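# Carry the tube rack through the door to the counter

## Task

Move the tube rack onto the counter in the adjoining room so that it stands upright and each tube is seated all the way down in a hole. The task fails if the rack or any tube touches the floor, or if the robot falls over or is left tilted. The door between the rooms swings shut by itself. Nothing may depend on the robot to stay in place at the end, so release the rack and back the robot away before finishing.

## Robot and tools

ROBOT. A Hello Robot Stretch 3 with one arm: a two-wheeled base, a lift running up a mast, and a telescoping arm that reaches out to the robot's RIGHT side. The gripper only moves forward or back when the base drives. The base is 0.33 m long and 0.34 m wide; turning in place pivots around the point between the drive wheels, 0.05 m behind the front edge. Arm retracted and wrist folded, a turn sweeps a 0.28 m radius; an unfolded, level gripper reaches past that. Something may occasionally nudge a loose object.

FRAMES. Base frame: origin on the floor between the drive wheels, x forward, y left, z up. hand_pose is reported in it, located where the closed fingertips meet; with all wrist joints at zero its x axis is up, y points back along the arm toward the mast, z toward the rear. Fingertips are round pads 0.04 m wide. The odometry frame is the base frame as it was when the scene began; base_odometry comes from wheel turns only, so slip shows as travel. Heading runs -3.142 to 3.142, left positive.

execute_actions. Arguments: actions, a list holding a single action or nothing (empty list just reports state and images), and cameras, a list of names among head_camera, nav_camera, wrist_camera, all (omitted, null or ["all"] gives every camera; [] gives none; an unrecognised name rejects the call). An action may contain base, joints, or both, plus optional contact_limits; its motions begin together. base takes exactly one key: translate_m, an offset in metres from the current base position along its forward axis, -1 to 1, forward positive; or rotate_rad, an in-place turn offset in radians, -3.2 to 3.2, counter-clockwise (left) positive. No sideways motion. Base offsets count from the position in the latest state report. joints is a single object mapping joint names to absolute targets: lift_m 0 to 1.1 (arm height on mast), arm_m 0 to 0.52 (extension), wrist_yaw_rad -1.345 to 4.42 (0 along the arm, positive toward the front, 3.0 folded over the base), wrist_pitch_rad -1.57 to 0.451 (0 level, negative tips fingertips down), wrist_roll_rad -2.911 to 2.911 (0 fingers side by side, level), gripper_m -0.089 to 0.179 (larger is wider; actual tip gap is about 0.007 less when nearly shut and 0.025 less wide open, zero below 0.007), head_pan_rad -3.953 to 1.73 (0 forward, positive left, -1.57 along the arm), head_tilt_rad -1.53 to 0.419 (negative down). Done tolerances: ±0.004 for lift, arm and gripper, ±0.02 for yaw, roll and head, ±0.05 for pitch. contact_limits accepts only arm_m: an effort percentage, 1 to 100, at which the arm motion halts (contact_stop); smaller is gentler but too small halts immediately; it also caps the arm's holding force until the next action. Joints or base left out of an action may keep pushing to earlier targets unreported. Bad keys or out-of-range values reject the call with no motion. If a result reports a stop, later motion calls in the same reply are skipped.

wait: seconds, 0 to 10; commands nothing and returns the same state and images. zoom_image: camera (head_camera, nav_camera or wrist_camera, must have a full image in the latest result) and region [x0, y0, x1, y1] in that image's pixels from the top-left corner, at most 504 by 504. finished_scene: scene, the integer number of the scene being closed; irreversible, reports success. Replying with no tool call ends everything.

RESULTS. base_status and joint_status give how each motion ended: done (for the base, wheels turned the commanded amount even if slipping), off_target (stopped short, possibly still pushing), contact_stop, time_out, torque_fault (old target dropped). Arm or lift hitting something firmly gives contact_stop and goes slack until recommanded; a slack lift may sink under load or be pushed up by closing fingertips on a surface. Base, wrist and head never contact-stop. A wrist servo under sustained strain turns off for 10 s and goes limp. on_its_own lists uncommanded behaviour; held at means the held target. motor_effort is percent of max, positive toward larger values, bracketed figure is the action's peak; readings carry fixed bias and noise. Positive wheel effort pushes forward. lidar_m: 12 distances from the base origin, 30-degree sectors, first straight ahead and counting counter-clockwise (4th left, 7th behind, 10th right), plane 0.17 m up, range 0.15 to 12, '-' for nothing; misses clear objects, table tops, thin legs; robot parts hide some sectors when the lift is low. wrist_depth_mm and head_depth_mm: 7x7 grids of median depth, wrist 45 to 1000 mm, head 280 to 4000 mm (head image arrives sideways). base_tilt in degrees, forward and right positive, fixed bias up to about 4. turned_by_wheels and turned_by_imu give turn since last result.

CAMERAS. head_camera 896x504 and nav_camera 672x504 fisheye both turn with the head; wrist_camera 644x364 rides on the gripper.

SPEED. Base runs 0.30 m/s and 1.9 rad/s only when stowed (lift_m under 0.30, arm_m under 0.03, wrist_yaw_rad over 2.54); otherwise 0.10 m/s and 0.63 rad/s.

GRIPPER. Grip by commanding below the object's width; release by going at least 0.02 above the touch value. Readings do not confirm a hold; overly hard squeezes are reduced by a stall guard, so heavy items may slip; resend a different value to re-squeeze.

AVOID. Fold or unfold the wrist only with lift_m 0.32 to 0.95, wrist_pitch_rad -0.4, roll near 0; once folded the lift may go to 0.25. With yaw below -0.4 keep pitch at -0.5 or lower. Pushing into something rigid with the gripper above about 0.45 m can tip the robot, worse with raised contact limits or repeated pushes. Don't drive while gripping or hooking something fixed. If snagged, reverse the last move in small steps, pull the gripper free, and lower lift to about 0.2 if still tipped. Avoid drops, slams and hard pushes; keep the rack and tubes off the floor.

Each tool is called by a JSON object that holds its "api" and its "payload", one argument or row to a line.

## Session

{"api": "execute_actions", "payload": {
  "actions": []
}}

Scene clock: 0.00 s.
base_odometry: x=+0.000 y=+0.000 heading=+0.000 (m, m, rad; odometry frame)
turned_by_wheels: +0.000 (rad since the last result)
turned_by_imu: +0.000 (rad since the last result)
base_tilt: forward=-0.2 right=-1.1 (deg)
lidar_m: 0.86 0.72 0.71 0.79 1.01 1.01 1.13 1.91 3.08 1.43 1.53 1.11
head_depth_mm: 1560 1552 1546 1541 1531 1515 1512 / 1375 1381 1387 1396 1393 1403 1416 / 1185 1189 1192 1193 1198 1202 1209 / 1035 1042 1047 1049 1053 1052 1058 / 924 929 931 935 938 937 939 / 836 839 839 841 841 843 847 / 760 759 764 767 767 769 773
base_status: not commanded
joint_positions: lift_m=+0.535 arm_m=+0.001 wrist_yaw_rad=+3.080 wrist_pitch_rad=-0.602 wrist_roll_rad=+0.006 gripper_m=+0.037 head_pan_rad=-0.004 head_tilt_rad=+0.001
joint_status: not commanded
motor_effort: left_wheel=-1 right_wheel=+0 lift_m=+27 arm_m=+0 wrist_yaw_rad=+0 wrist_pitch_rad=+4 wrist_roll_rad=+0 gripper_m=+0 head_pan_rad=+0 head_tilt_rad=+3 (%)
hand_pose: x=-0.0090 y=+0.0513 z=+0.5087 quat_wxyz=(+0.231, +0.683, +0.188, +0.667) (m; base frame)
wrist_depth_mm: 754 861 - 841 704 605 534 / 798 914 - 923 762 647 564 / 830 - - - 852 714 608 / 856 933 907 928 899 773 672 / 771 774 789 782 792 760 710 / 683 667 - 695 704 703 702 / 598 602 - 623 599 611 614
pictures: head_camera (sideways: a quarter turn clockwise sets it upright), nav_camera (sideways: a quarter turn counterclockwise sets it upright), wrist_camera
Images, in order (width x height): head_camera 896x504, nav_camera 672x504, wrist_camera 644x364.

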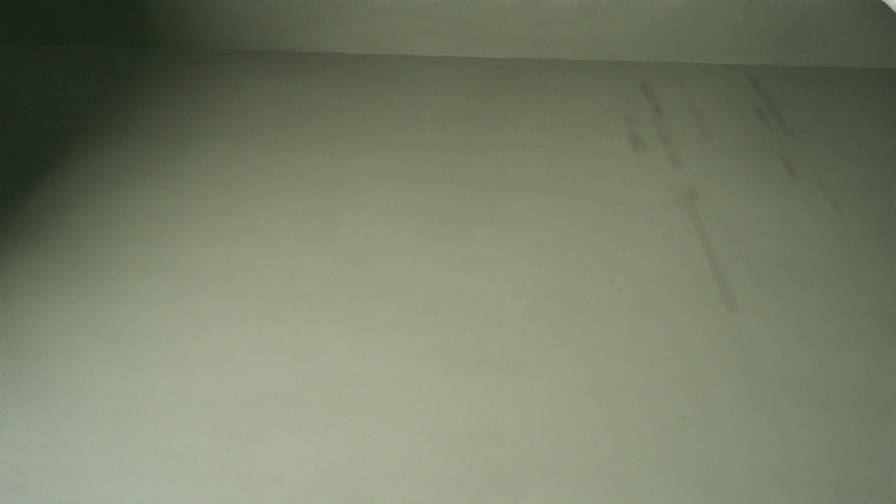

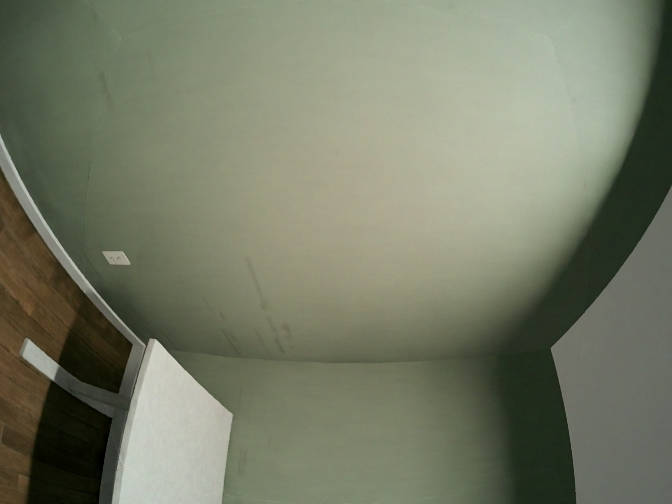

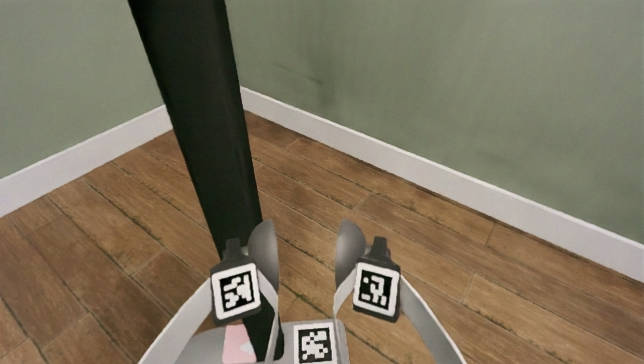

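{"api": "execute_actions", "payload": {
  "actions": [
    {"joints":{"head_pan_rad":-1.2,"head_tilt_rad":-0.4}}
  ],
  "cameras": ["head_camera","nav_camera"]
}}

{"api": "execute_actions", "payload": {
  "actions": [
    {"joints":{"head_pan_rad":-2.4,"head_tilt_rad":-0.3}}
  ],
  "cameras": ["head_camera","nav_camera"]
}}

Scene clock: 4.80 s.
base_odometry: x=+0.000 y=+0.000 heading=+0.000 (m, m, rad; odometry frame)
turned_by_wheels: +0.000 (rad since the last result)
turned_by_imu: -0.001 (rad since the last result)
base_tilt: forward=-0.1 right=-0.9 (deg)
lidar_m: 0.86 0.71 0.71 0.79 1.01 1.01 1.12 1.91 3.07 1.44 1.54 1.11
head_depth_mm: 1696 1839 1998 2105 1234 1870 1484 / 1600 1726 1874 1654 1165 1711 1494 / 1533 1643 1765 1626 1101 1864 1489 / 1459 1555 1663 1622 1093 1782 1485 / 1379 1479 1597 1597 1083 1721 1479 / 1319 1415 1511 1549 1079 1640 1469 / 1260 1359 1446 1485 1070 901 1468
base_status: not commanded
joint_positions: lift_m=+0.535 arm_m=+0.001 wrist_yaw_rad=+3.080 wrist_pitch_rad=-0.602 wrist_roll_rad=+0.006 gripper_m=+0.037 head_pan_rad=-1.193 head_tilt_rad=-0.395
joint_status: all done
motor_effort: left_wheel=+0(0) right_wheel=+0(0) lift_m=+27(27) arm_m=-1(1) wrist_yaw_rad=+0(0) wrist_pitch_rad=+4(5) wrist_roll_rad=+0(0) gripper_m=+0(1) head_pan_rad=-3(48) head_tilt_rad=-4(39) (%)
hand_pose: x=-0.0090 y=+0.0513 z=+0.5087 quat_wxyz=(+0.231, +0.683, +0.188, +0.667) (m; base frame)
wrist_depth_mm: 745 838 - 838 710 602 535 / 794 915 - 937 771 659 562 / 820 - - - 832 716 616 / 854 895 934 925 898 772 649 / 766 787 772 790 802 793 700 / 671 680 - 685 690 700 702 / 604 606 - 622 613 611 616
pictures: head_camera (sideways: a quarter turn clockwise sets it upright), nav_camera (sideways: a quarter turn counterclockwise sets it upright)
Images, in order (width x height): head_camera 896x504, nav_camera 672x504.

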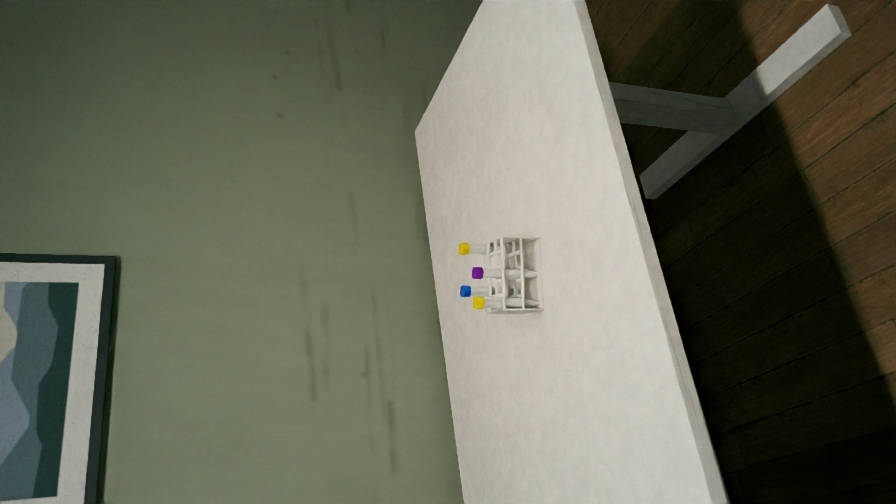

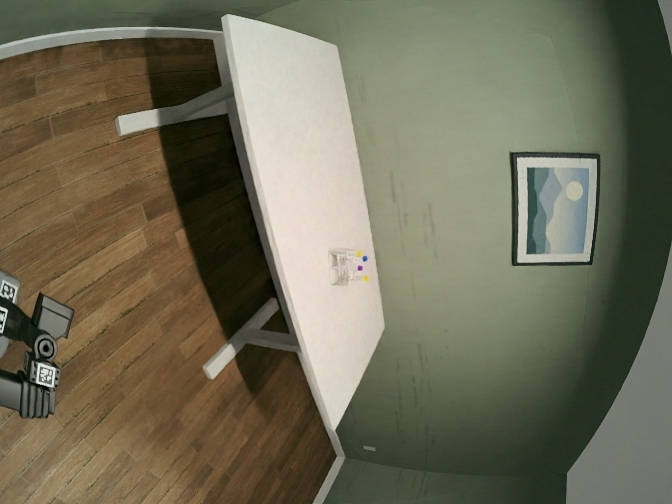

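Scene clock: 5.97 s.
base_odometry: x=+0.000 y=+0.000 heading=+0.000 (m, m, rad; odometry frame)
turned_by_wheels: +0.000 (rad since the last result)
turned_by_imu: +0.000 (rad since the last result)
base_tilt: forward=-0.1 right=-1.0 (deg)
lidar_m: 0.86 0.72 0.71 0.79 1.01 1.01 1.12 1.91 3.08 1.43 1.54 1.11
head_depth_mm: 2397 2410 2378 2404 2498 2080 1624 / 2797 2897 2996 3152 2826 2083 1604 / 2767 2906 3034 3222 2864 2075 1603 / 2733 2837 3008 3192 2849 2047 1600 / 2701 2859 2992 3175 2825 2035 1598 / 2684 2825 2949 3139 2812 2023 1594 / 2625 2793 2905 3076 2791 2016 1584
base_status: not commanded
joint_positions: lift_m=+0.535 arm_m=+0.001 wrist_yaw_rad=+3.080 wrist_pitch_rad=-0.602 wrist_roll_rad=+0.006 gripper_m=+0.037 head_pan_rad=-2.393 head_tilt_rad=-0.310
joint_status: all done
motor_effort: left_wheel=-1(0) right_wheel=+0(0) lift_m=+27(27) arm_m=+0(1) wrist_yaw_rad=+0(1) wrist_pitch_rad=+4(4) wrist_roll_rad=+0(0) gripper_m=+0(0) head_pan_rad=-3(44) head_tilt_rad=+7(21) (%)
hand_pose: x=-0.0090 y=+0.0513 z=+0.5087 quat_wxyz=(+0.231, +0.683, +0.188, +0.667) (m; base frame)
wrist_depth_mm: 757 848 - 834 700 602 530 / 774 928 - 913 764 656 564 / 838 - - - 843 707 609 / 846 902 886 935 894 780 657 / 773 794 785 784 778 792 704 / 671 682 - 675 696 698 690 / 593 604 - 625 614 613 613
pictures: head_camera (sideways: a quarter turn clockwise sets it upright), nav_camera (sideways: a quarter turn counterclockwise sets it upright)
Images, in order (width x height): head_camera 896x504, nav_camera 672x504.

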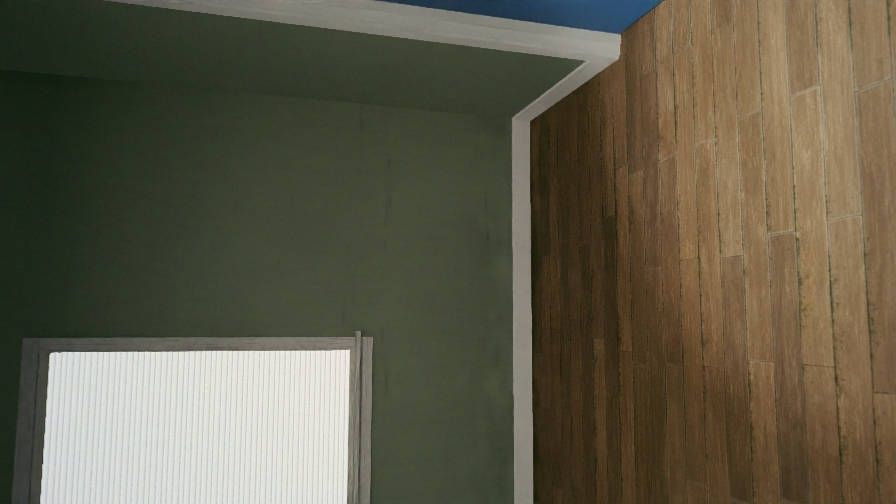

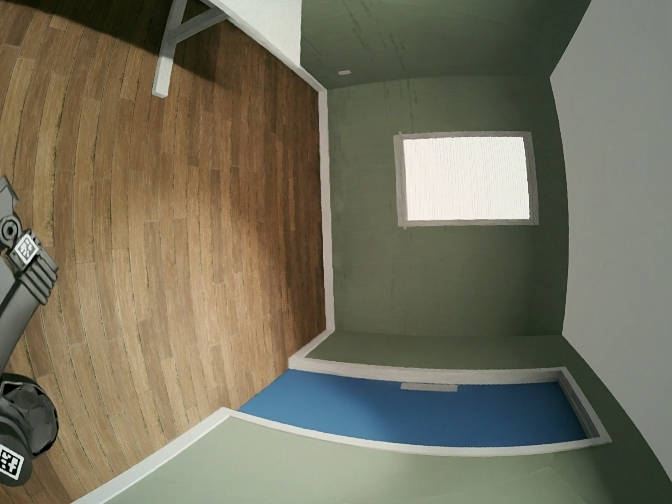

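{"api": "execute_actions", "payload": {
  "actions": [
    {"base":{"rotate_rad":-1.17},"joints":{"lift_m":0.9,"wrist_pitch_rad":-0.4}}
  ],
  "cameras": []
}}

{"api": "execute_actions", "payload": {
  "actions": [
    {"base":{"translate_m":0.42}}
  ],
  "cameras": []
}}

{"api": "execute_actions", "payload": {
  "actions": [
    {"base":{"rotate_rad":1.57},"joints":{"head_pan_rad":-1.57,"head_tilt_rad":-0.7}}
  ],
  "cameras": []
}}

{"api": "execute_actions", "payload": {
  "actions": [
    {"joints":{"wrist_yaw_rad":0,"gripper_m":0.179}}
  ],
  "cameras": ["head_camera","wrist_camera"]
}}

Scene clock: 17.10 s.
base_odometry: x=+0.000 y=+0.000 heading=-1.170 (m, m, rad; odometry frame)
turned_by_wheels: -1.170 (rad since the last result)
turned_by_imu: -1.185 (rad since the last result)
base_tilt: forward=+0.1 right=-1.0 (deg)
lidar_m: 1.46 1.11 0.95 0.73 0.72 0.75 1.03 1.01 1.07 1.52 3.07 1.43
head_depth_mm: 832 865 905 951 999 1055 1112 / 851 891 933 984 1032 1092 1154 / 877 920 964 1014 1067 1133 1195 / 902 945 988 1044 1104 1173 1244 / 930 977 1029 1082 1149 1220 1307 / 960 1005 1065 1126 1190 1262 1357 / 984 1044 1099 1165 1233 1320 1406
base_status: done
joint_positions: lift_m=+0.899 arm_m=+0.001 wrist_yaw_rad=+3.080 wrist_pitch_rad=-0.419 wrist_roll_rad=+0.006 gripper_m=+0.037 head_pan_rad=-2.393 head_tilt_rad=-0.310
joint_status: all done
motor_effort: left_wheel=+3(8) right_wheel=-2(4) lift_m=+38(39) arm_m=+0(1) wrist_yaw_rad=-1(0) wrist_pitch_rad=+7(7) wrist_roll_rad=+0(0) gripper_m=+0(0) head_pan_rad=-3(4) head_tilt_rad=+7(7) (%)
hand_pose: x=-0.0074 y=+0.0780 z=+0.9118 quat_wxyz=(+0.169, +0.698, +0.126, +0.685) (m; base frame)
wrist_depth_mm: 523 558 674 751 902 - - / 551 587 731 823 - - - / 574 642 799 916 - - 776 / 624 695 862 - - - 929 / 669 768 - - - - - / 702 823 - - - - - / 754 895 - - - - -
pictures: none
No camera images: the call's "cameras" was empty. Leave "cameras" out to get every camera's image.

Scene clock: 22.47 s.
base_odometry: x=+0.164 y=-0.387 heading=-1.170 (m, m, rad; odometry frame)
turned_by_wheels: +0.000 (rad since the last result)
turned_by_imu: -0.001 (rad since the last result)
base_tilt: forward=-0.1 right=-1.1 (deg)
lidar_m: 1.18 1.15 0.82 0.92 0.91 0.95 1.37 1.38 1.46 2.21 2.88 1.03
head_depth_mm: 1157 1208 1267 1328 1390 1471 1532 / 1193 1243 1302 1367 1440 1517 1569 / 1229 1278 1345 1413 1493 1582 1612 / 1257 1325 1391 1459 1547 1633 1604 / 1297 1361 1439 1512 1600 1687 1597 / 1338 1397 1481 1562 1659 1753 1585 / 1380 1455 1524 1629 1734 1834 1590
base_status: done
joint_positions: lift_m=+0.899 arm_m=+0.001 wrist_yaw_rad=+3.080 wrist_pitch_rad=-0.419 wrist_roll_rad=+0.006 gripper_m=+0.037 head_pan_rad=-2.393 head_tilt_rad=-0.310
joint_status: not commanded
motor_effort: left_wheel=+3(9) right_wheel=-2(3) lift_m=+38(38) arm_m=-1(0) wrist_yaw_rad=-1(1) wrist_pitch_rad=+7(7) wrist_roll_rad=+0(0) gripper_m=+0(0) head_pan_rad=-3(3) head_tilt_rad=+7(7) (%)
hand_pose: x=-0.0074 y=+0.0780 z=+0.9118 quat_wxyz=(+0.169, +0.698, +0.126, +0.685) (m; base frame)
wrist_depth_mm: 644 706 865 956 - - 849 / 671 756 929 - - - 878 / 733 800 - - 765 782 793 / 775 879 - - 611 578 579 / 836 958 - - - 476 455 / 880 - - - - - 379 / 951 - - - - - -
pictures: none
No camera images: the call's "cameras" was empty. Leave "cameras" out to get every camera's image.

Scene clock: 25.90 s.
base_odometry: x=+0.164 y=-0.387 heading=+0.400 (m, m, rad; odometry frame)
turned_by_wheels: +1.570 (rad since the last result)
turned_by_imu: +1.588 (rad since the last result)
base_tilt: forward=+0.0 right=-1.1 (deg)
lidar_m: 0.92 0.90 0.95 1.36 1.40 1.46 2.22 2.88 1.03 1.18 1.15 0.82
head_depth_mm: 1249 1416 1228 931 773 - - / 1197 1349 1215 930 752 - - / 1138 1270 1214 926 747 667 - / 1083 1213 1206 848 744 653 - / 1042 1156 1201 857 741 654 - / 996 1102 1171 907 739 634 - / 958 1055 1131 905 733 618 1163
base_status: done
joint_positions: lift_m=+0.899 arm_m=+0.001 wrist_yaw_rad=+3.080 wrist_pitch_rad=-0.419 wrist_roll_rad=+0.006 gripper_m=+0.037 head_pan_rad=-1.577 head_tilt_rad=-0.691
joint_status: all done
motor_effort: left_wheel=-4(10) right_wheel=+2(5) lift_m=+38(38) arm_m=+0(1) wrist_yaw_rad=+0(0) wrist_pitch_rad=+7(7) wrist_roll_rad=+0(0) gripper_m=-1(0) head_pan_rad=+4(43) head_tilt_rad=-7(41) (%)
hand_pose: x=-0.0074 y=+0.0780 z=+0.9118 quat_wxyz=(+0.169, +0.698, +0.126, +0.685) (m; base frame)
wrist_depth_mm: - - - - - 841 677 / - - - - - 864 714 / - - - - - 907 730 / - - - - - 948 762 / - - - - - - 777 / - - - - - - 800 / - - - - - - 857
pictures: none
No camera images: the call's "cameras" was empty. Leave "cameras" out to get every camera's image.

Scene clock: 28.43 s.
base_odometry: x=+0.164 y=-0.387 heading=+0.400 (m, m, rad; odometry frame)
turned_by_wheels: +0.000 (rad since the last result)
turned_by_imu: +0.000 (rad since the last result)
base_tilt: forward=+0.0 right=-1.2 (deg)
lidar_m: 0.92 0.90 0.95 1.37 1.40 1.46 2.21 2.88 1.03 1.17 1.15 0.82
head_depth_mm: 1248 1416 1223 931 775 - - / 1190 1340 1215 929 773 - - / 1136 1275 1210 922 789 - - / 1085 1215 1206 851 784 - - / 1036 1155 1196 856 753 637 1219 / 998 1101 1170 913 759 619 1215 / 961 1056 1136 909 736 618 1164
base_status: not commanded
joint_positions: lift_m=+0.899 arm_m=+0.001 wrist_yaw_rad=+0.004 wrist_pitch_rad=-0.419 wrist_roll_rad=+0.006 gripper_m=+0.179 head_pan_rad=-1.577 head_tilt_rad=-0.691
joint_status: all done
motor_effort: left_wheel=-4(4) right_wheel=+2(3) lift_m=+38(38) arm_m=-1(1) wrist_yaw_rad=-5(5) wrist_pitch_rad=+7(7) wrist_roll_rad=+0(0) gripper_m=+0(84) head_pan_rad=+4(3) head_tilt_rad=-6(6) (%)
hand_pose: x=-0.0207 y=-0.3700 z=+0.9118 quat_wxyz=(+0.690, +0.148, -0.693, -0.147) (m; base frame)
wrist_depth_mm: 669 732 804 907 - - - / 693 771 871 - - - - / 725 763 762 763 767 775 - / 562 565 540 518 573 574 576 / 446 447 453 451 454 462 503 / 385 373 376 374 378 - - / - 318 320 322 - - -
pictures: head_camera (sideways: a quarter turn clockwise sets it upright), wrist_camera
Images, in order (width x height): head_camera 896x504, wrist_camera 644x364.

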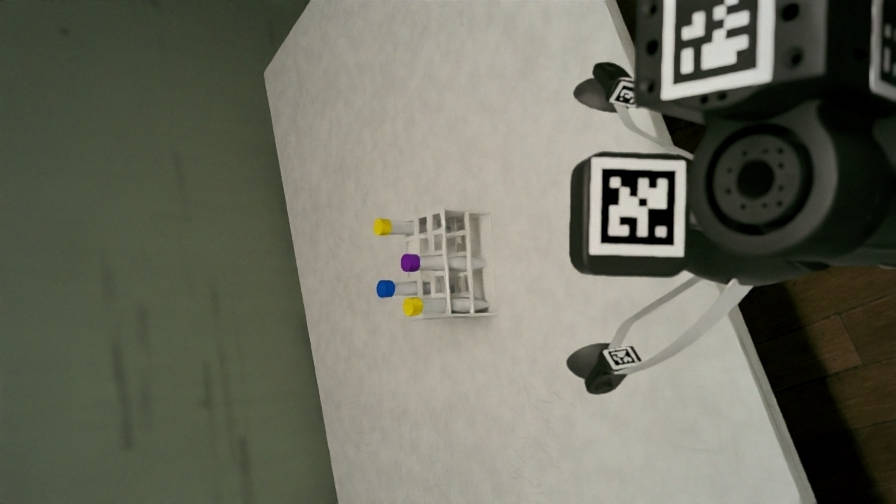

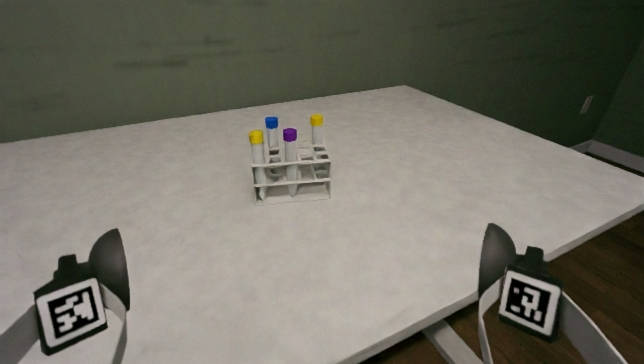

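{"api": "execute_actions", "payload": {
  "actions": [
    {"base":{"translate_m":0.035},"joints":{"wrist_pitch_rad":0,"lift_m":0.72,"arm_m":0.1}}
  ],
  "cameras": ["head_camera","wrist_camera"]
}}

Scene clock: 33.70 s.
base_odometry: x=+0.196 y=-0.373 heading=+0.400 (m, m, rad; odometry frame)
turned_by_wheels: +0.000 (rad since the last result)
turned_by_imu: -0.001 (rad since the last result)
base_tilt: forward=+0.1 right=-1.1 (deg)
lidar_m: 0.89 0.87 0.92 1.32 1.41 1.48 2.24 2.91 1.05 1.16 1.14 0.79
head_depth_mm: 1233 1406 1225 930 753 1416 - / 1175 1330 1220 930 751 678 - / 1120 1260 1211 864 747 - - / 1067 1199 1202 833 764 - 1205 / 1020 1134 1198 917 720 624 1217 / 983 1087 1154 909 738 621 1185 / 942 1041 1124 906 734 618 1140
base_status: done
joint_positions: lift_m=+0.721 arm_m=+0.100 wrist_yaw_rad=+0.003 wrist_pitch_rad=-0.022 wrist_roll_rad=+0.006 gripper_m=+0.179 head_pan_rad=-1.577 head_tilt_rad=-0.691
joint_status: all done
motor_effort: left_wheel=-4(7) right_wheel=+2(4) lift_m=+13(31) arm_m=+4(0) wrist_yaw_rad=-4(6) wrist_pitch_rad=+9(9) wrist_roll_rad=+0(0) gripper_m=+0(0) head_pan_rad=+4(3) head_tilt_rad=-6(5) (%)
hand_pose: x=-0.0208 y=-0.5003 z=+0.8295 quat_wxyz=(+0.705, +0.009, -0.709, -0.007) (m; base frame)
wrist_depth_mm: 596 663 766 858 - - - / 614 689 782 888 - - - / 628 696 787 909 - - - / 640 707 787 829 - - - / 522 519 514 381 511 532 498 / - 344 345 342 339 - 340 / - 260 259 260 258 245 256
pictures: head_camera (sideways: a quarter turn clockwise sets it upright), wrist_camera
Images, in order (width x height): head_camera 896x504, wrist_camera 644x364.

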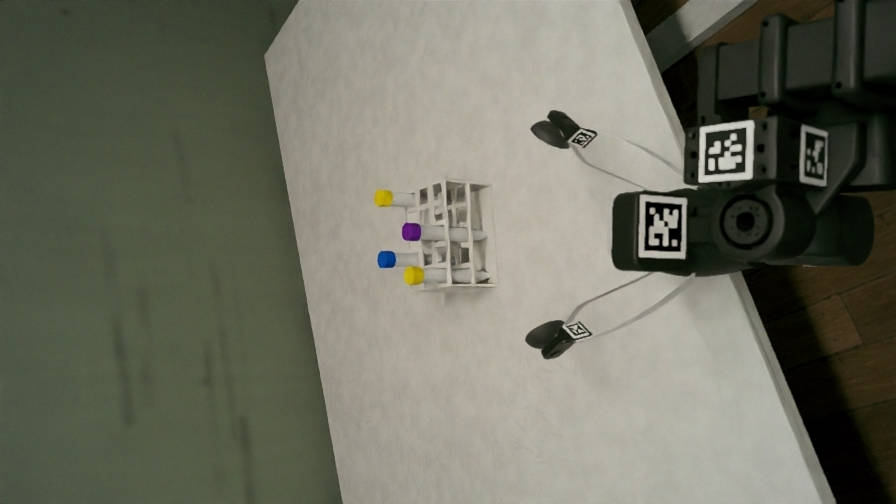

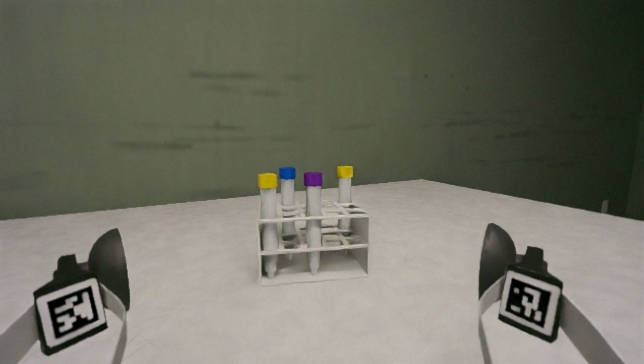

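{"api": "execute_actions", "payload": {
  "actions": [
    {"joints":{"lift_m":0.645,"arm_m":0.26}}
  ],
  "cameras": ["wrist_camera"]
}}

{"api": "execute_actions", "payload": {
  "actions": [
    {"joints":{"arm_m":0.35}}
  ],
  "cameras": ["head_camera","wrist_camera"]
}}

Scene clock: 39.17 s.
base_odometry: x=+0.196 y=-0.373 heading=+0.400 (m, m, rad; odometry frame)
turned_by_wheels: +0.000 (rad since the last result)
turned_by_imu: -0.001 (rad since the last result)
base_tilt: forward=+0.0 right=-1.0 (deg)
lidar_m: 0.89 0.87 0.92 1.32 1.42 1.48 2.24 2.91 1.04 1.16 1.14 0.80
head_depth_mm: 1230 1403 1227 933 752 1395 1245 / 1176 1327 1218 928 772 - - / 1115 1259 1213 888 802 1364 1224 / 1071 1199 1206 833 742 652 1222 / 1026 1143 1189 931 742 623 1214 / 985 1087 1155 913 739 621 1191 / 942 1037 1121 907 737 619 1143
base_status: not commanded
joint_positions: lift_m=+0.652 arm_m=+0.260 wrist_yaw_rad=+0.002 wrist_pitch_rad=+0.011 wrist_roll_rad=+0.006 gripper_m=+0.179 head_pan_rad=-1.577 head_tilt_rad=-0.692
joint_status: lift_m contact_stop (moved -0.069 of -0.076); the others done
on_its_own: lift_m is slack since a contact_stop, until your next command for it (your +0.645 is given up)
motor_effort: left_wheel=-4(5) right_wheel=+2(3) lift_m=+25(29) arm_m=+6(7) wrist_yaw_rad=-3(4) wrist_pitch_rad=-4(13) wrist_roll_rad=+0(2) gripper_m=+0(0) head_pan_rad=+3(3) head_tilt_rad=-5(6) (%)
hand_pose: x=-0.0209 y=-0.6610 z=+0.7690 quat_wxyz=(+0.705, -0.003, -0.709, +0.004) (m; base frame)
wrist_depth_mm: 510 558 640 727 862 - - / 518 575 646 738 880 - - / 522 580 628 708 893 - - / 533 577 226 238 626 - - / 364 363 183 208 254 376 347 / - 232 197 210 213 - 228 / - 171 171 170 170 161 168
pictures: wrist_camera
Images, in order (width x height): wrist_camera 644x364.

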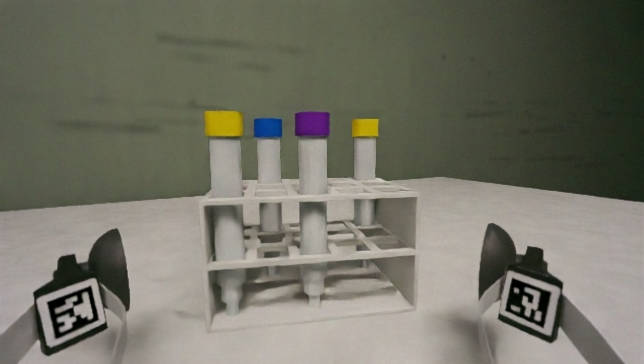

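not run: a stop came earlier in this reply.

Wrist body touches the table; raise slightly and pitch down a little.

{"api": "execute_actions", "payload": {
  "actions": [
    {"joints":{"lift_m":0.675,"wrist_pitch_rad":-0.1,"arm_m":0.34}}
  ],
  "cameras": ["head_camera","wrist_camera"]
}}

Scene clock: 43.47 s.
base_odometry: x=+0.196 y=-0.373 heading=+0.400 (m, m, rad; odometry frame)
turned_by_wheels: +0.000 (rad since the last result)
turned_by_imu: -0.001 (rad since the last result)
base_tilt: forward=+0.0 right=-0.9 (deg)
lidar_m: 0.89 0.87 0.92 1.32 1.41 1.48 2.24 2.91 1.05 1.16 1.13 0.80
head_depth_mm: 1232 1402 1226 934 753 1400 1261 / 1173 1323 1215 930 783 - - / 1115 1255 1202 926 - 1333 1225 / 1070 1198 1203 828 724 654 1220 / 1024 1137 1198 915 740 622 1215 / 981 1088 1153 911 737 620 1189 / 947 1037 1123 906 734 618 1145
base_status: not commanded
joint_positions: lift_m=+0.674 arm_m=+0.340 wrist_yaw_rad=+0.002 wrist_pitch_rad=-0.115 wrist_roll_rad=+0.006 gripper_m=+0.179 head_pan_rad=-1.577 head_tilt_rad=-0.692
joint_status: all done
motor_effort: left_wheel=-3(4) right_wheel=+2(2) lift_m=+38(41) arm_m=+4(8) wrist_yaw_rad=-3(4) wrist_pitch_rad=+6(13) wrist_roll_rad=+0(1) gripper_m=-1(0) head_pan_rad=+3(3) head_tilt_rad=-6(6) (%)
hand_pose: x=-0.0210 y=-0.7364 z=+0.7597 quat_wxyz=(+0.704, +0.042, -0.708, -0.040) (m; base frame)
wrist_depth_mm: 443 492 552 632 733 875 - / 455 90 557 622 772 917 - / 473 90 558 101 731 - - / 440 95 150 107 156 440 440 / 273 96 155 109 155 236 273 / - 101 138 117 141 120 197 / - 104 113 123 145 149 155
pictures: head_camera (sideways: a quarter turn clockwise sets it upright), wrist_camera
Images, in order (width x height): head_camera 896x504, wrist_camera 644x364.

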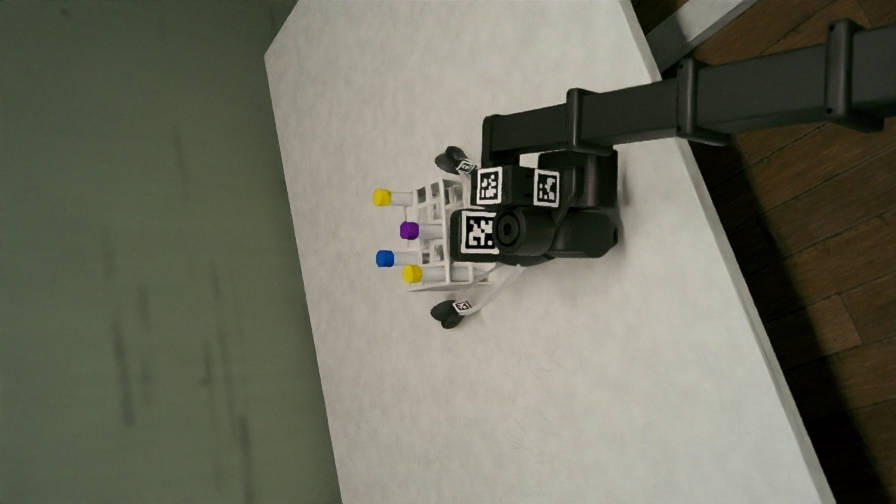

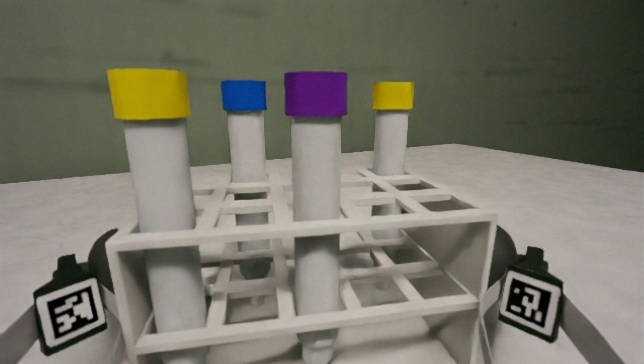

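{"api": "execute_actions", "payload": {
  "actions": [
    {"joints":{"arm_m":0.325,"gripper_m":0.09}}
  ],
  "cameras": []
}}

{"api": "execute_actions", "payload": {
  "actions": [
    {"joints":{"lift_m":0.78}}
  ],
  "cameras": ["head_camera","wrist_camera"]
}}

Scene clock: 49.17 s.
base_odometry: x=+0.196 y=-0.373 heading=+0.400 (m, m, rad; odometry frame)
turned_by_wheels: +0.000 (rad since the last result)
turned_by_imu: -0.001 (rad since the last result)
base_tilt: forward=+0.1 right=-1.2 (deg)
lidar_m: 0.89 0.87 0.92 1.32 1.42 1.49 2.24 2.92 1.05 1.16 1.13 0.80
head_depth_mm: 1235 1401 1229 931 752 1404 1259 / 1175 1325 1215 931 772 - - / 1113 1257 1210 895 - 1330 1221 / 1067 1193 1201 827 723 656 1223 / 1025 1134 1190 916 740 623 1225 / 985 1086 1155 912 739 622 1192 / 940 1038 1125 907 735 617 1143
base_status: not commanded
joint_positions: lift_m=+0.674 arm_m=+0.325 wrist_yaw_rad=+0.002 wrist_pitch_rad=-0.115 wrist_roll_rad=+0.006 gripper_m=+0.091 head_pan_rad=-1.577 head_tilt_rad=-0.692
joint_status: all done
motor_effort: left_wheel=-3(3) right_wheel=+2(2) lift_m=+38(38) arm_m=-4(7) wrist_yaw_rad=-4(3) wrist_pitch_rad=+6(6) wrist_roll_rad=+0(0) gripper_m=-33(100) head_pan_rad=+4(4) head_tilt_rad=-6(6) (%)
hand_pose: x=-0.0210 y=-0.7221 z=+0.7597 quat_wxyz=(+0.704, +0.042, -0.708, -0.040) (m; base frame)
wrist_depth_mm: 453 494 563 639 739 882 - / 466 498 558 627 766 942 - / 474 508 152 111 703 - - / 442 393 136 116 174 440 437 / 273 237 109 120 156 254 273 / 208 109 123 123 155 157 197 / - 143 117 140 152 149 154
pictures: none
No camera images: the call's "cameras" was empty. Leave "cameras" out to get every camera's image.

Scene clock: 50.97 s.
base_odometry: x=+0.196 y=-0.373 heading=+0.400 (m, m, rad; odometry frame)
turned_by_wheels: +0.000 (rad since the last result)
turned_by_imu: +0.000 (rad since the last result)
base_tilt: forward=-0.1 right=-1.0 (deg)
lidar_m: 0.89 0.87 0.92 1.31 1.42 1.48 2.24 2.91 1.05 1.16 1.13 0.79
head_depth_mm: 1229 1404 1227 932 776 - - / 1172 1318 1217 - 738 1358 1216 / 1116 1253 1209 - 727 1332 1225 / 1065 1193 1206 830 735 654 1221 / 1022 1137 1196 912 740 624 1217 / 984 1085 1159 911 737 621 1189 / 945 1046 1122 905 736 618 1147
base_status: not commanded
joint_positions: lift_m=+0.779 arm_m=+0.325 wrist_yaw_rad=+0.002 wrist_pitch_rad=-0.126 wrist_roll_rad=+0.006 gripper_m=+0.101 head_pan_rad=-1.577 head_tilt_rad=-0.692
joint_status: all done
on_its_own: gripper_m is held at +0.100, not at your +0.090, by its stall guard, which is still easing
motor_effort: left_wheel=-3(3) right_wheel=+2(2) lift_m=+39(39) arm_m=-4(4) wrist_yaw_rad=-3(3) wrist_pitch_rad=+10(10) wrist_roll_rad=+0(0) gripper_m=-28(33) head_pan_rad=+4(3) head_tilt_rad=-5(5) (%)
hand_pose: x=-0.0210 y=-0.7215 z=+0.8620 quat_wxyz=(+0.704, +0.045, -0.707, -0.044) (m; base frame)
wrist_depth_mm: 448 498 554 637 738 886 - / 462 498 576 628 764 928 - / 485 510 159 184 819 - - / 497 536 152 127 181 - - / 492 439 115 123 165 503 499 / 386 109 133 126 149 - 366 / 278 267 117 141 153 279 289
pictures: head_camera (sideways: a quarter turn clockwise sets it upright), wrist_camera
Images, in order (width x height): head_camera 896x504, wrist_camera 644x364.

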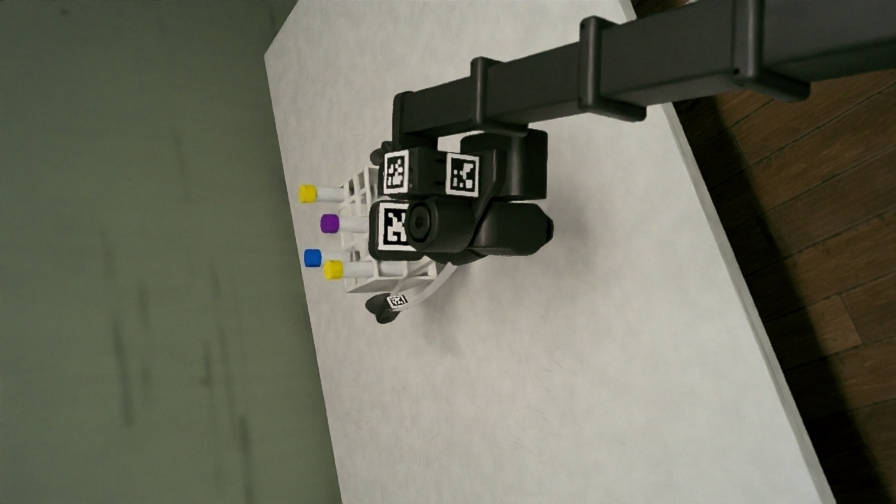

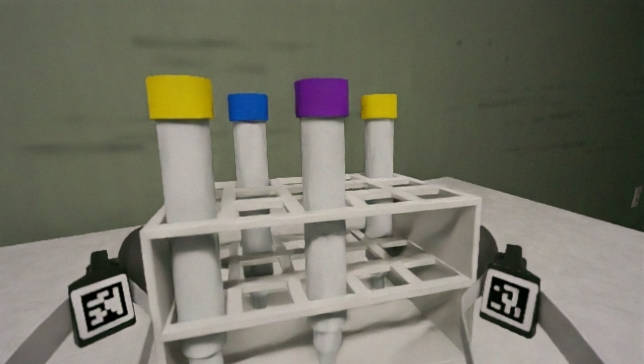

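{"api": "execute_actions", "payload": {
  "actions": [
    {"joints":{"arm_m":0.0,"gripper_m":0.104}}
  ],
  "cameras": []
}}

{"api": "execute_actions", "payload": {
  "actions": [
    {"base":{"rotate_rad":-2.9},"joints":{"wrist_yaw_rad":2.3,"head_pan_rad":-1.0,"head_tilt_rad":-0.5}}
  ],
  "cameras": ["wrist_camera"]
}}

{"api": "execute_actions", "payload": {
  "actions": [
    {"base":{"translate_m":1}}
  ],
  "cameras": []
}}

{"api": "execute_actions", "payload": {
  "actions": [
    {"base":{"translate_m":0.85}}
  ],
  "cameras": []
}}

{"api": "execute_actions", "payload": {
  "actions": [
    {"base":{"rotate_rad":1.72},"joints":{"head_pan_rad":-3.14}}
  ]
}}

Scene clock: 61.53 s.
base_odometry: x=+0.196 y=-0.373 heading=+0.400 (m, m, rad; odometry frame)
turned_by_wheels: +0.000 (rad since the last result)
turned_by_imu: -0.002 (rad since the last result)
base_tilt: forward=+0.0 right=-1.1 (deg)
lidar_m: 0.89 0.87 0.92 1.32 1.42 1.48 2.24 2.92 1.05 1.16 1.13 0.79
head_depth_mm: 1236 1397 1224 933 752 1398 1267 / 1168 1322 1220 925 761 1368 1286 / 1119 1250 1209 921 572 552 - / 1065 1198 1198 918 525 521 - / 1022 1137 1199 913 741 608 1217 / 981 1086 1155 910 738 620 1193 / 942 1042 1121 904 736 618 1147
base_status: not commanded
joint_positions: lift_m=+0.779 arm_m=+0.001 wrist_yaw_rad=+0.002 wrist_pitch_rad=-0.126 wrist_roll_rad=+0.006 gripper_m=+0.117 head_pan_rad=-1.577 head_tilt_rad=-0.692
joint_status: gripper_m off_target (ended at +0.117, target +0.104); the others done
on_its_own: gripper_m is held at +0.116, not at your +0.104, by its stall guard, which is not easing now
motor_effort: left_wheel=-3(3) right_wheel=+1(2) lift_m=+39(39) arm_m=-4(6) wrist_yaw_rad=-3(3) wrist_pitch_rad=+10(10) wrist_roll_rad=+0(0) gripper_m=-21(82) head_pan_rad=+3(3) head_tilt_rad=-6(5) (%)
hand_pose: x=-0.0210 y=-0.3973 z=+0.8619 quat_wxyz=(+0.704, +0.045, -0.707, -0.044) (m; base frame)
wrist_depth_mm: 662 723 815 921 - - - / 676 747 836 946 - - - / 699 739 853 194 - - - / 697 716 176 195 808 796 - / 509 469 172 197 175 502 504 / 392 112 135 127 156 137 384 / - 267 113 155 158 281 -
pictures: none
No camera images: the call's "cameras" was empty. Leave "cameras" out to get every camera's image.

Scene clock: 67.07 s.
base_odometry: x=+0.196 y=-0.373 heading=-2.500 (m, m, rad; odometry frame)
turned_by_wheels: -2.900 (rad since the last result)
turned_by_imu: -2.935 (rad since the last result)
base_tilt: forward=+0.0 right=-1.1 (deg)
lidar_m: 2.91 2.13 1.05 1.13 0.79 0.82 0.87 0.87 1.03 1.40 1.40 1.66
head_depth_mm: 1146 1230 1320 1436 1564 1644 1371 / 1180 1269 1375 1491 1640 1661 1368 / 1220 1308 1425 1563 1715 1639 1365 / 1263 1355 1481 1621 1793 1644 1352 / 1308 1414 1543 1706 1869 1632 1352 / 1352 1472 1623 1774 1927 1632 1348 / 1408 1529 1671 1887 1970 1608 1347
base_status: done
joint_positions: lift_m=+0.779 arm_m=+0.001 wrist_yaw_rad=+2.297 wrist_pitch_rad=-0.126 wrist_roll_rad=+0.006 gripper_m=+0.117 head_pan_rad=-1.007 head_tilt_rad=-0.507
joint_status: all done
on_its_own: gripper_m is held at +0.116, not at your +0.104, by its stall guard, which is not easing now
motor_effort: left_wheel=+3(9) right_wheel=-2(4) lift_m=+39(39) arm_m=-4(4) wrist_yaw_rad=+4(3) wrist_pitch_rad=+10(10) wrist_roll_rad=+0(0) gripper_m=-21(21) head_pan_rad=+4(36) head_tilt_rad=+5(29) (%)
hand_pose: x=+0.1666 y=+0.0206 z=+0.8619 quat_wxyz=(+0.330, +0.664, -0.249, +0.624) (m; base frame)
wrist_depth_mm: 923 - - - - - - / 935 - - - - - - / - - - 135 - - - / 797 717 176 194 - - - / 501 469 171 196 175 - - / 388 112 135 126 156 137 - / - - 113 155 158 - -
pictures: wrist_camera
Images, in order (width x height): wrist_camera 644x364.

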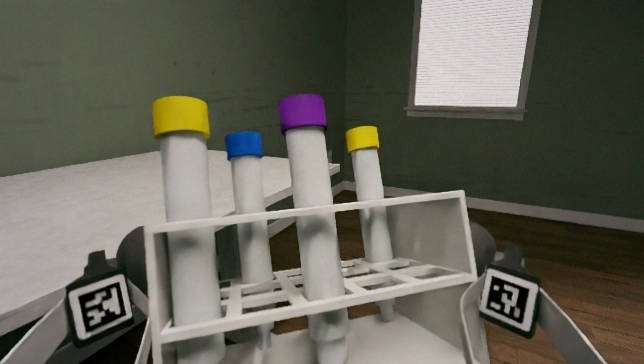

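Scene clock: 78.50 s.
base_odometry: x=-0.605 y=-0.972 heading=-2.500 (m, m, rad; odometry frame)
turned_by_wheels: +0.000 (rad since the last result)
turned_by_imu: -0.001 (rad since the last result)
base_tilt: forward=-0.2 right=-1.0 (deg)
lidar_m: 1.93 1.94 1.53 1.36 1.36 1.60 1.85 1.85 1.33 1.18 1.17 1.48
head_depth_mm: 952 1029 1104 1193 1306 1436 1373 / 1027 1069 1149 1242 1364 1498 1372 / 1079 1167 1270 1365 1508 1553 1363 / 1121 1211 1316 1438 1599 1647 1363 / 1164 1263 1379 1504 1685 1628 1349 / 1202 1309 1438 1588 1776 1630 1352 / 1251 1365 1499 1663 1841 1614 1338
base_status: done
joint_positions: lift_m=+0.779 arm_m=+0.001 wrist_yaw_rad=+2.297 wrist_pitch_rad=-0.126 wrist_roll_rad=+0.006 gripper_m=+0.117 head_pan_rad=-1.007 head_tilt_rad=-0.507
joint_status: not commanded
on_its_own: gripper_m is held at +0.116, not at your +0.104, by its stall guard, which is not easing now
motor_effort: left_wheel=+3(9) right_wheel=-2(3) lift_m=+39(39) arm_m=-4(4) wrist_yaw_rad=+4(4) wrist_pitch_rad=+10(10) wrist_roll_rad=+0(0) gripper_m=-21(21) head_pan_rad=+3(4) head_tilt_rad=+6(5) (%)
hand_pose: x=+0.1665 y=+0.0206 z=+0.8619 quat_wxyz=(+0.330, +0.664, -0.249, +0.624) (m; base frame)
wrist_depth_mm: - - - - - - - / - - - - - - - / - - - 134 - - - / - - 176 194 - - - / - - 171 196 174 - - / - 112 136 127 156 137 - / - - 113 153 158 - -
pictures: none
No camera images: the call's "cameras" was empty. Leave "cameras" out to get every camera's image.

Scene clock: 88.43 s.
base_odometry: x=-1.285 y=-1.481 heading=-2.499 (m, m, rad; odometry frame)
turned_by_wheels: +0.000 (rad since the last result)
turned_by_imu: -0.001 (rad since the last result)
base_tilt: forward=-0.1 right=-1.0 (deg)
lidar_m: 1.10 1.10 1.30 1.54 1.55 1.45 2.47 1.87 1.17 1.06 1.01 1.18
head_depth_mm: 856 919 992 1077 1173 1290 1358 / 881 950 1028 1119 1227 1351 1375 / 844 917 1009 1116 1250 1404 1359 / 876 949 1033 1121 1243 1391 1357 / 911 987 1071 1185 1315 1471 1351 / 942 1022 1124 1241 1388 1535 1346 / 979 1065 1177 1302 1468 1583 1345
base_status: done
joint_positions: lift_m=+0.779 arm_m=+0.001 wrist_yaw_rad=+2.297 wrist_pitch_rad=-0.126 wrist_roll_rad=+0.006 gripper_m=+0.117 head_pan_rad=-1.007 head_tilt_rad=-0.507
joint_status: not commanded
on_its_own: gripper_m is held at +0.116, not at your +0.104, by its stall guard, which is not easing now
motor_effort: left_wheel=+3(10) right_wheel=-2(3) lift_m=+39(39) arm_m=-4(4) wrist_yaw_rad=+3(3) wrist_pitch_rad=+10(10) wrist_roll_rad=+0(0) gripper_m=-22(21) head_pan_rad=+4(4) head_tilt_rad=+5(5) (%)
hand_pose: x=+0.1665 y=+0.0207 z=+0.8619 quat_wxyz=(+0.330, +0.664, -0.249, +0.624) (m; base frame)
wrist_depth_mm: - - - - 918 822 750 / - - - - 948 849 772 / - - - 135 - 875 781 / - - 176 194 - 916 828 / - - 172 196 175 907 838 / - 112 136 127 157 137 875 / - - 113 153 158 - 880
pictures: none
No camera images: the call's "cameras" was empty. Leave "cameras" out to get every camera's image.

Scene clock: 92.10 s.
base_odometry: x=-1.285 y=-1.481 heading=-0.780 (m, m, rad; odometry frame)
turned_by_wheels: +1.720 (rad since the last result)
turned_by_imu: +1.740 (rad since the last result)
base_tilt: forward=+0.0 right=-1.0 (deg)
lidar_m: 1.54 1.47 1.45 2.68 1.51 1.12 1.06 1.01 1.16 1.10 1.12 1.46
head_depth_mm: 901 976 1062 1172 1308 1469 1437 / 895 975 1060 1165 1296 1455 1438 / 893 969 1055 1162 1289 1451 1431 / 888 964 1051 1149 1270 1432 1397 / 885 955 1046 1148 1279 1430 1351 / 882 952 1040 1138 1253 1393 1347 / 862 917 982 1057 1168 1311 1342
base_status: done
joint_positions: lift_m=+0.779 arm_m=+0.001 wrist_yaw_rad=+2.297 wrist_pitch_rad=-0.126 wrist_roll_rad=+0.006 gripper_m=+0.117 head_pan_rad=-3.133 head_tilt_rad=-0.507
joint_status: all done
on_its_own: gripper_m is held at +0.116, not at your +0.104, by its stall guard, which is not easing now
motor_effort: left_wheel=-4(11) right_wheel=+3(5) lift_m=+39(39) arm_m=-4(4) wrist_yaw_rad=+3(4) wrist_pitch_rad=+10(10) wrist_roll_rad=+0(0) gripper_m=-21(21) head_pan_rad=-3(45) head_tilt_rad=+5(5) (%)
hand_pose: x=+0.1665 y=+0.0206 z=+0.8619 quat_wxyz=(+0.330, +0.664, -0.249, +0.624) (m; base frame)
wrist_depth_mm: - - - - - - - / - - - - - - - / - - - 134 - - - / - - 176 195 - - - / - - 171 196 175 - - / - 112 136 126 156 137 - / - - 113 154 157 - -
pictures: head_camera (sideways: a quarter turn clockwise sets it upright), nav_camera (sideways: a quarter turn counterclockwise sets it upright), wrist_camera
Images, in order (width x height): head_camera 896x504, nav_camera 672x504, wrist_camera 644x364.

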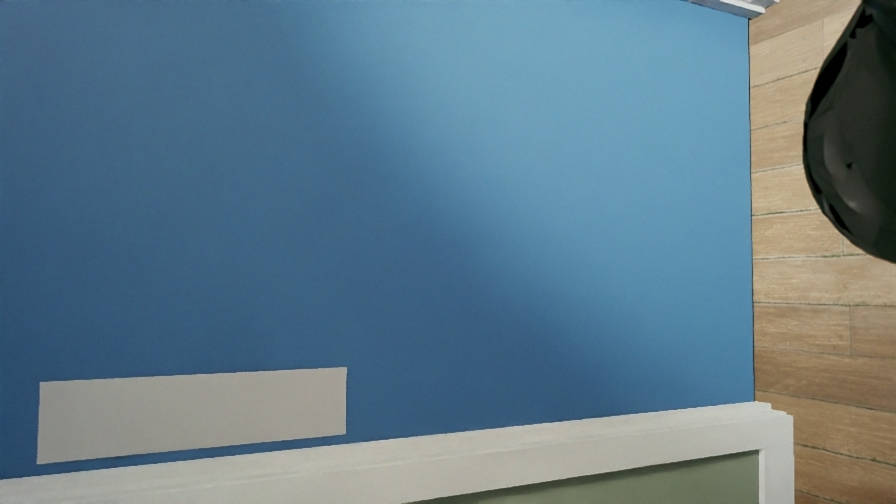

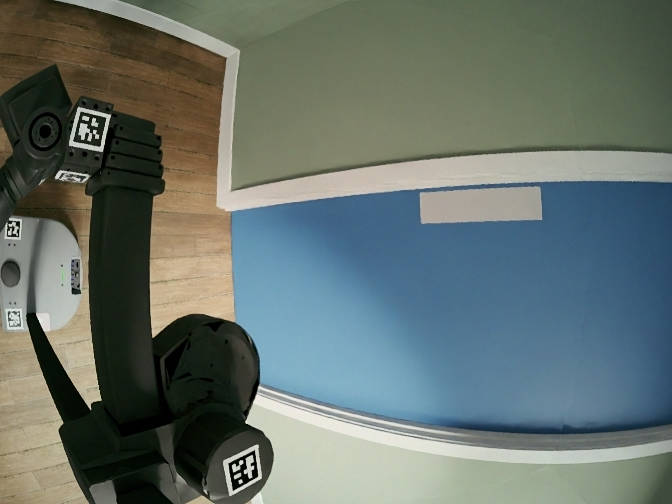

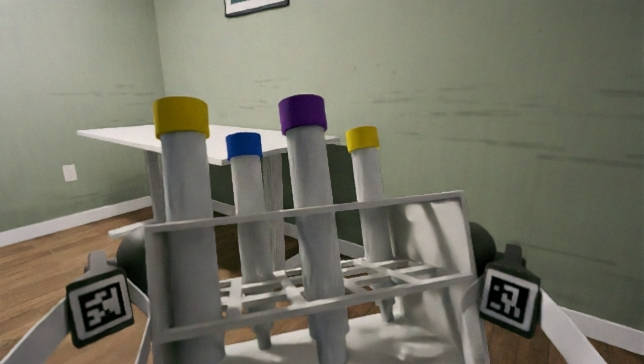

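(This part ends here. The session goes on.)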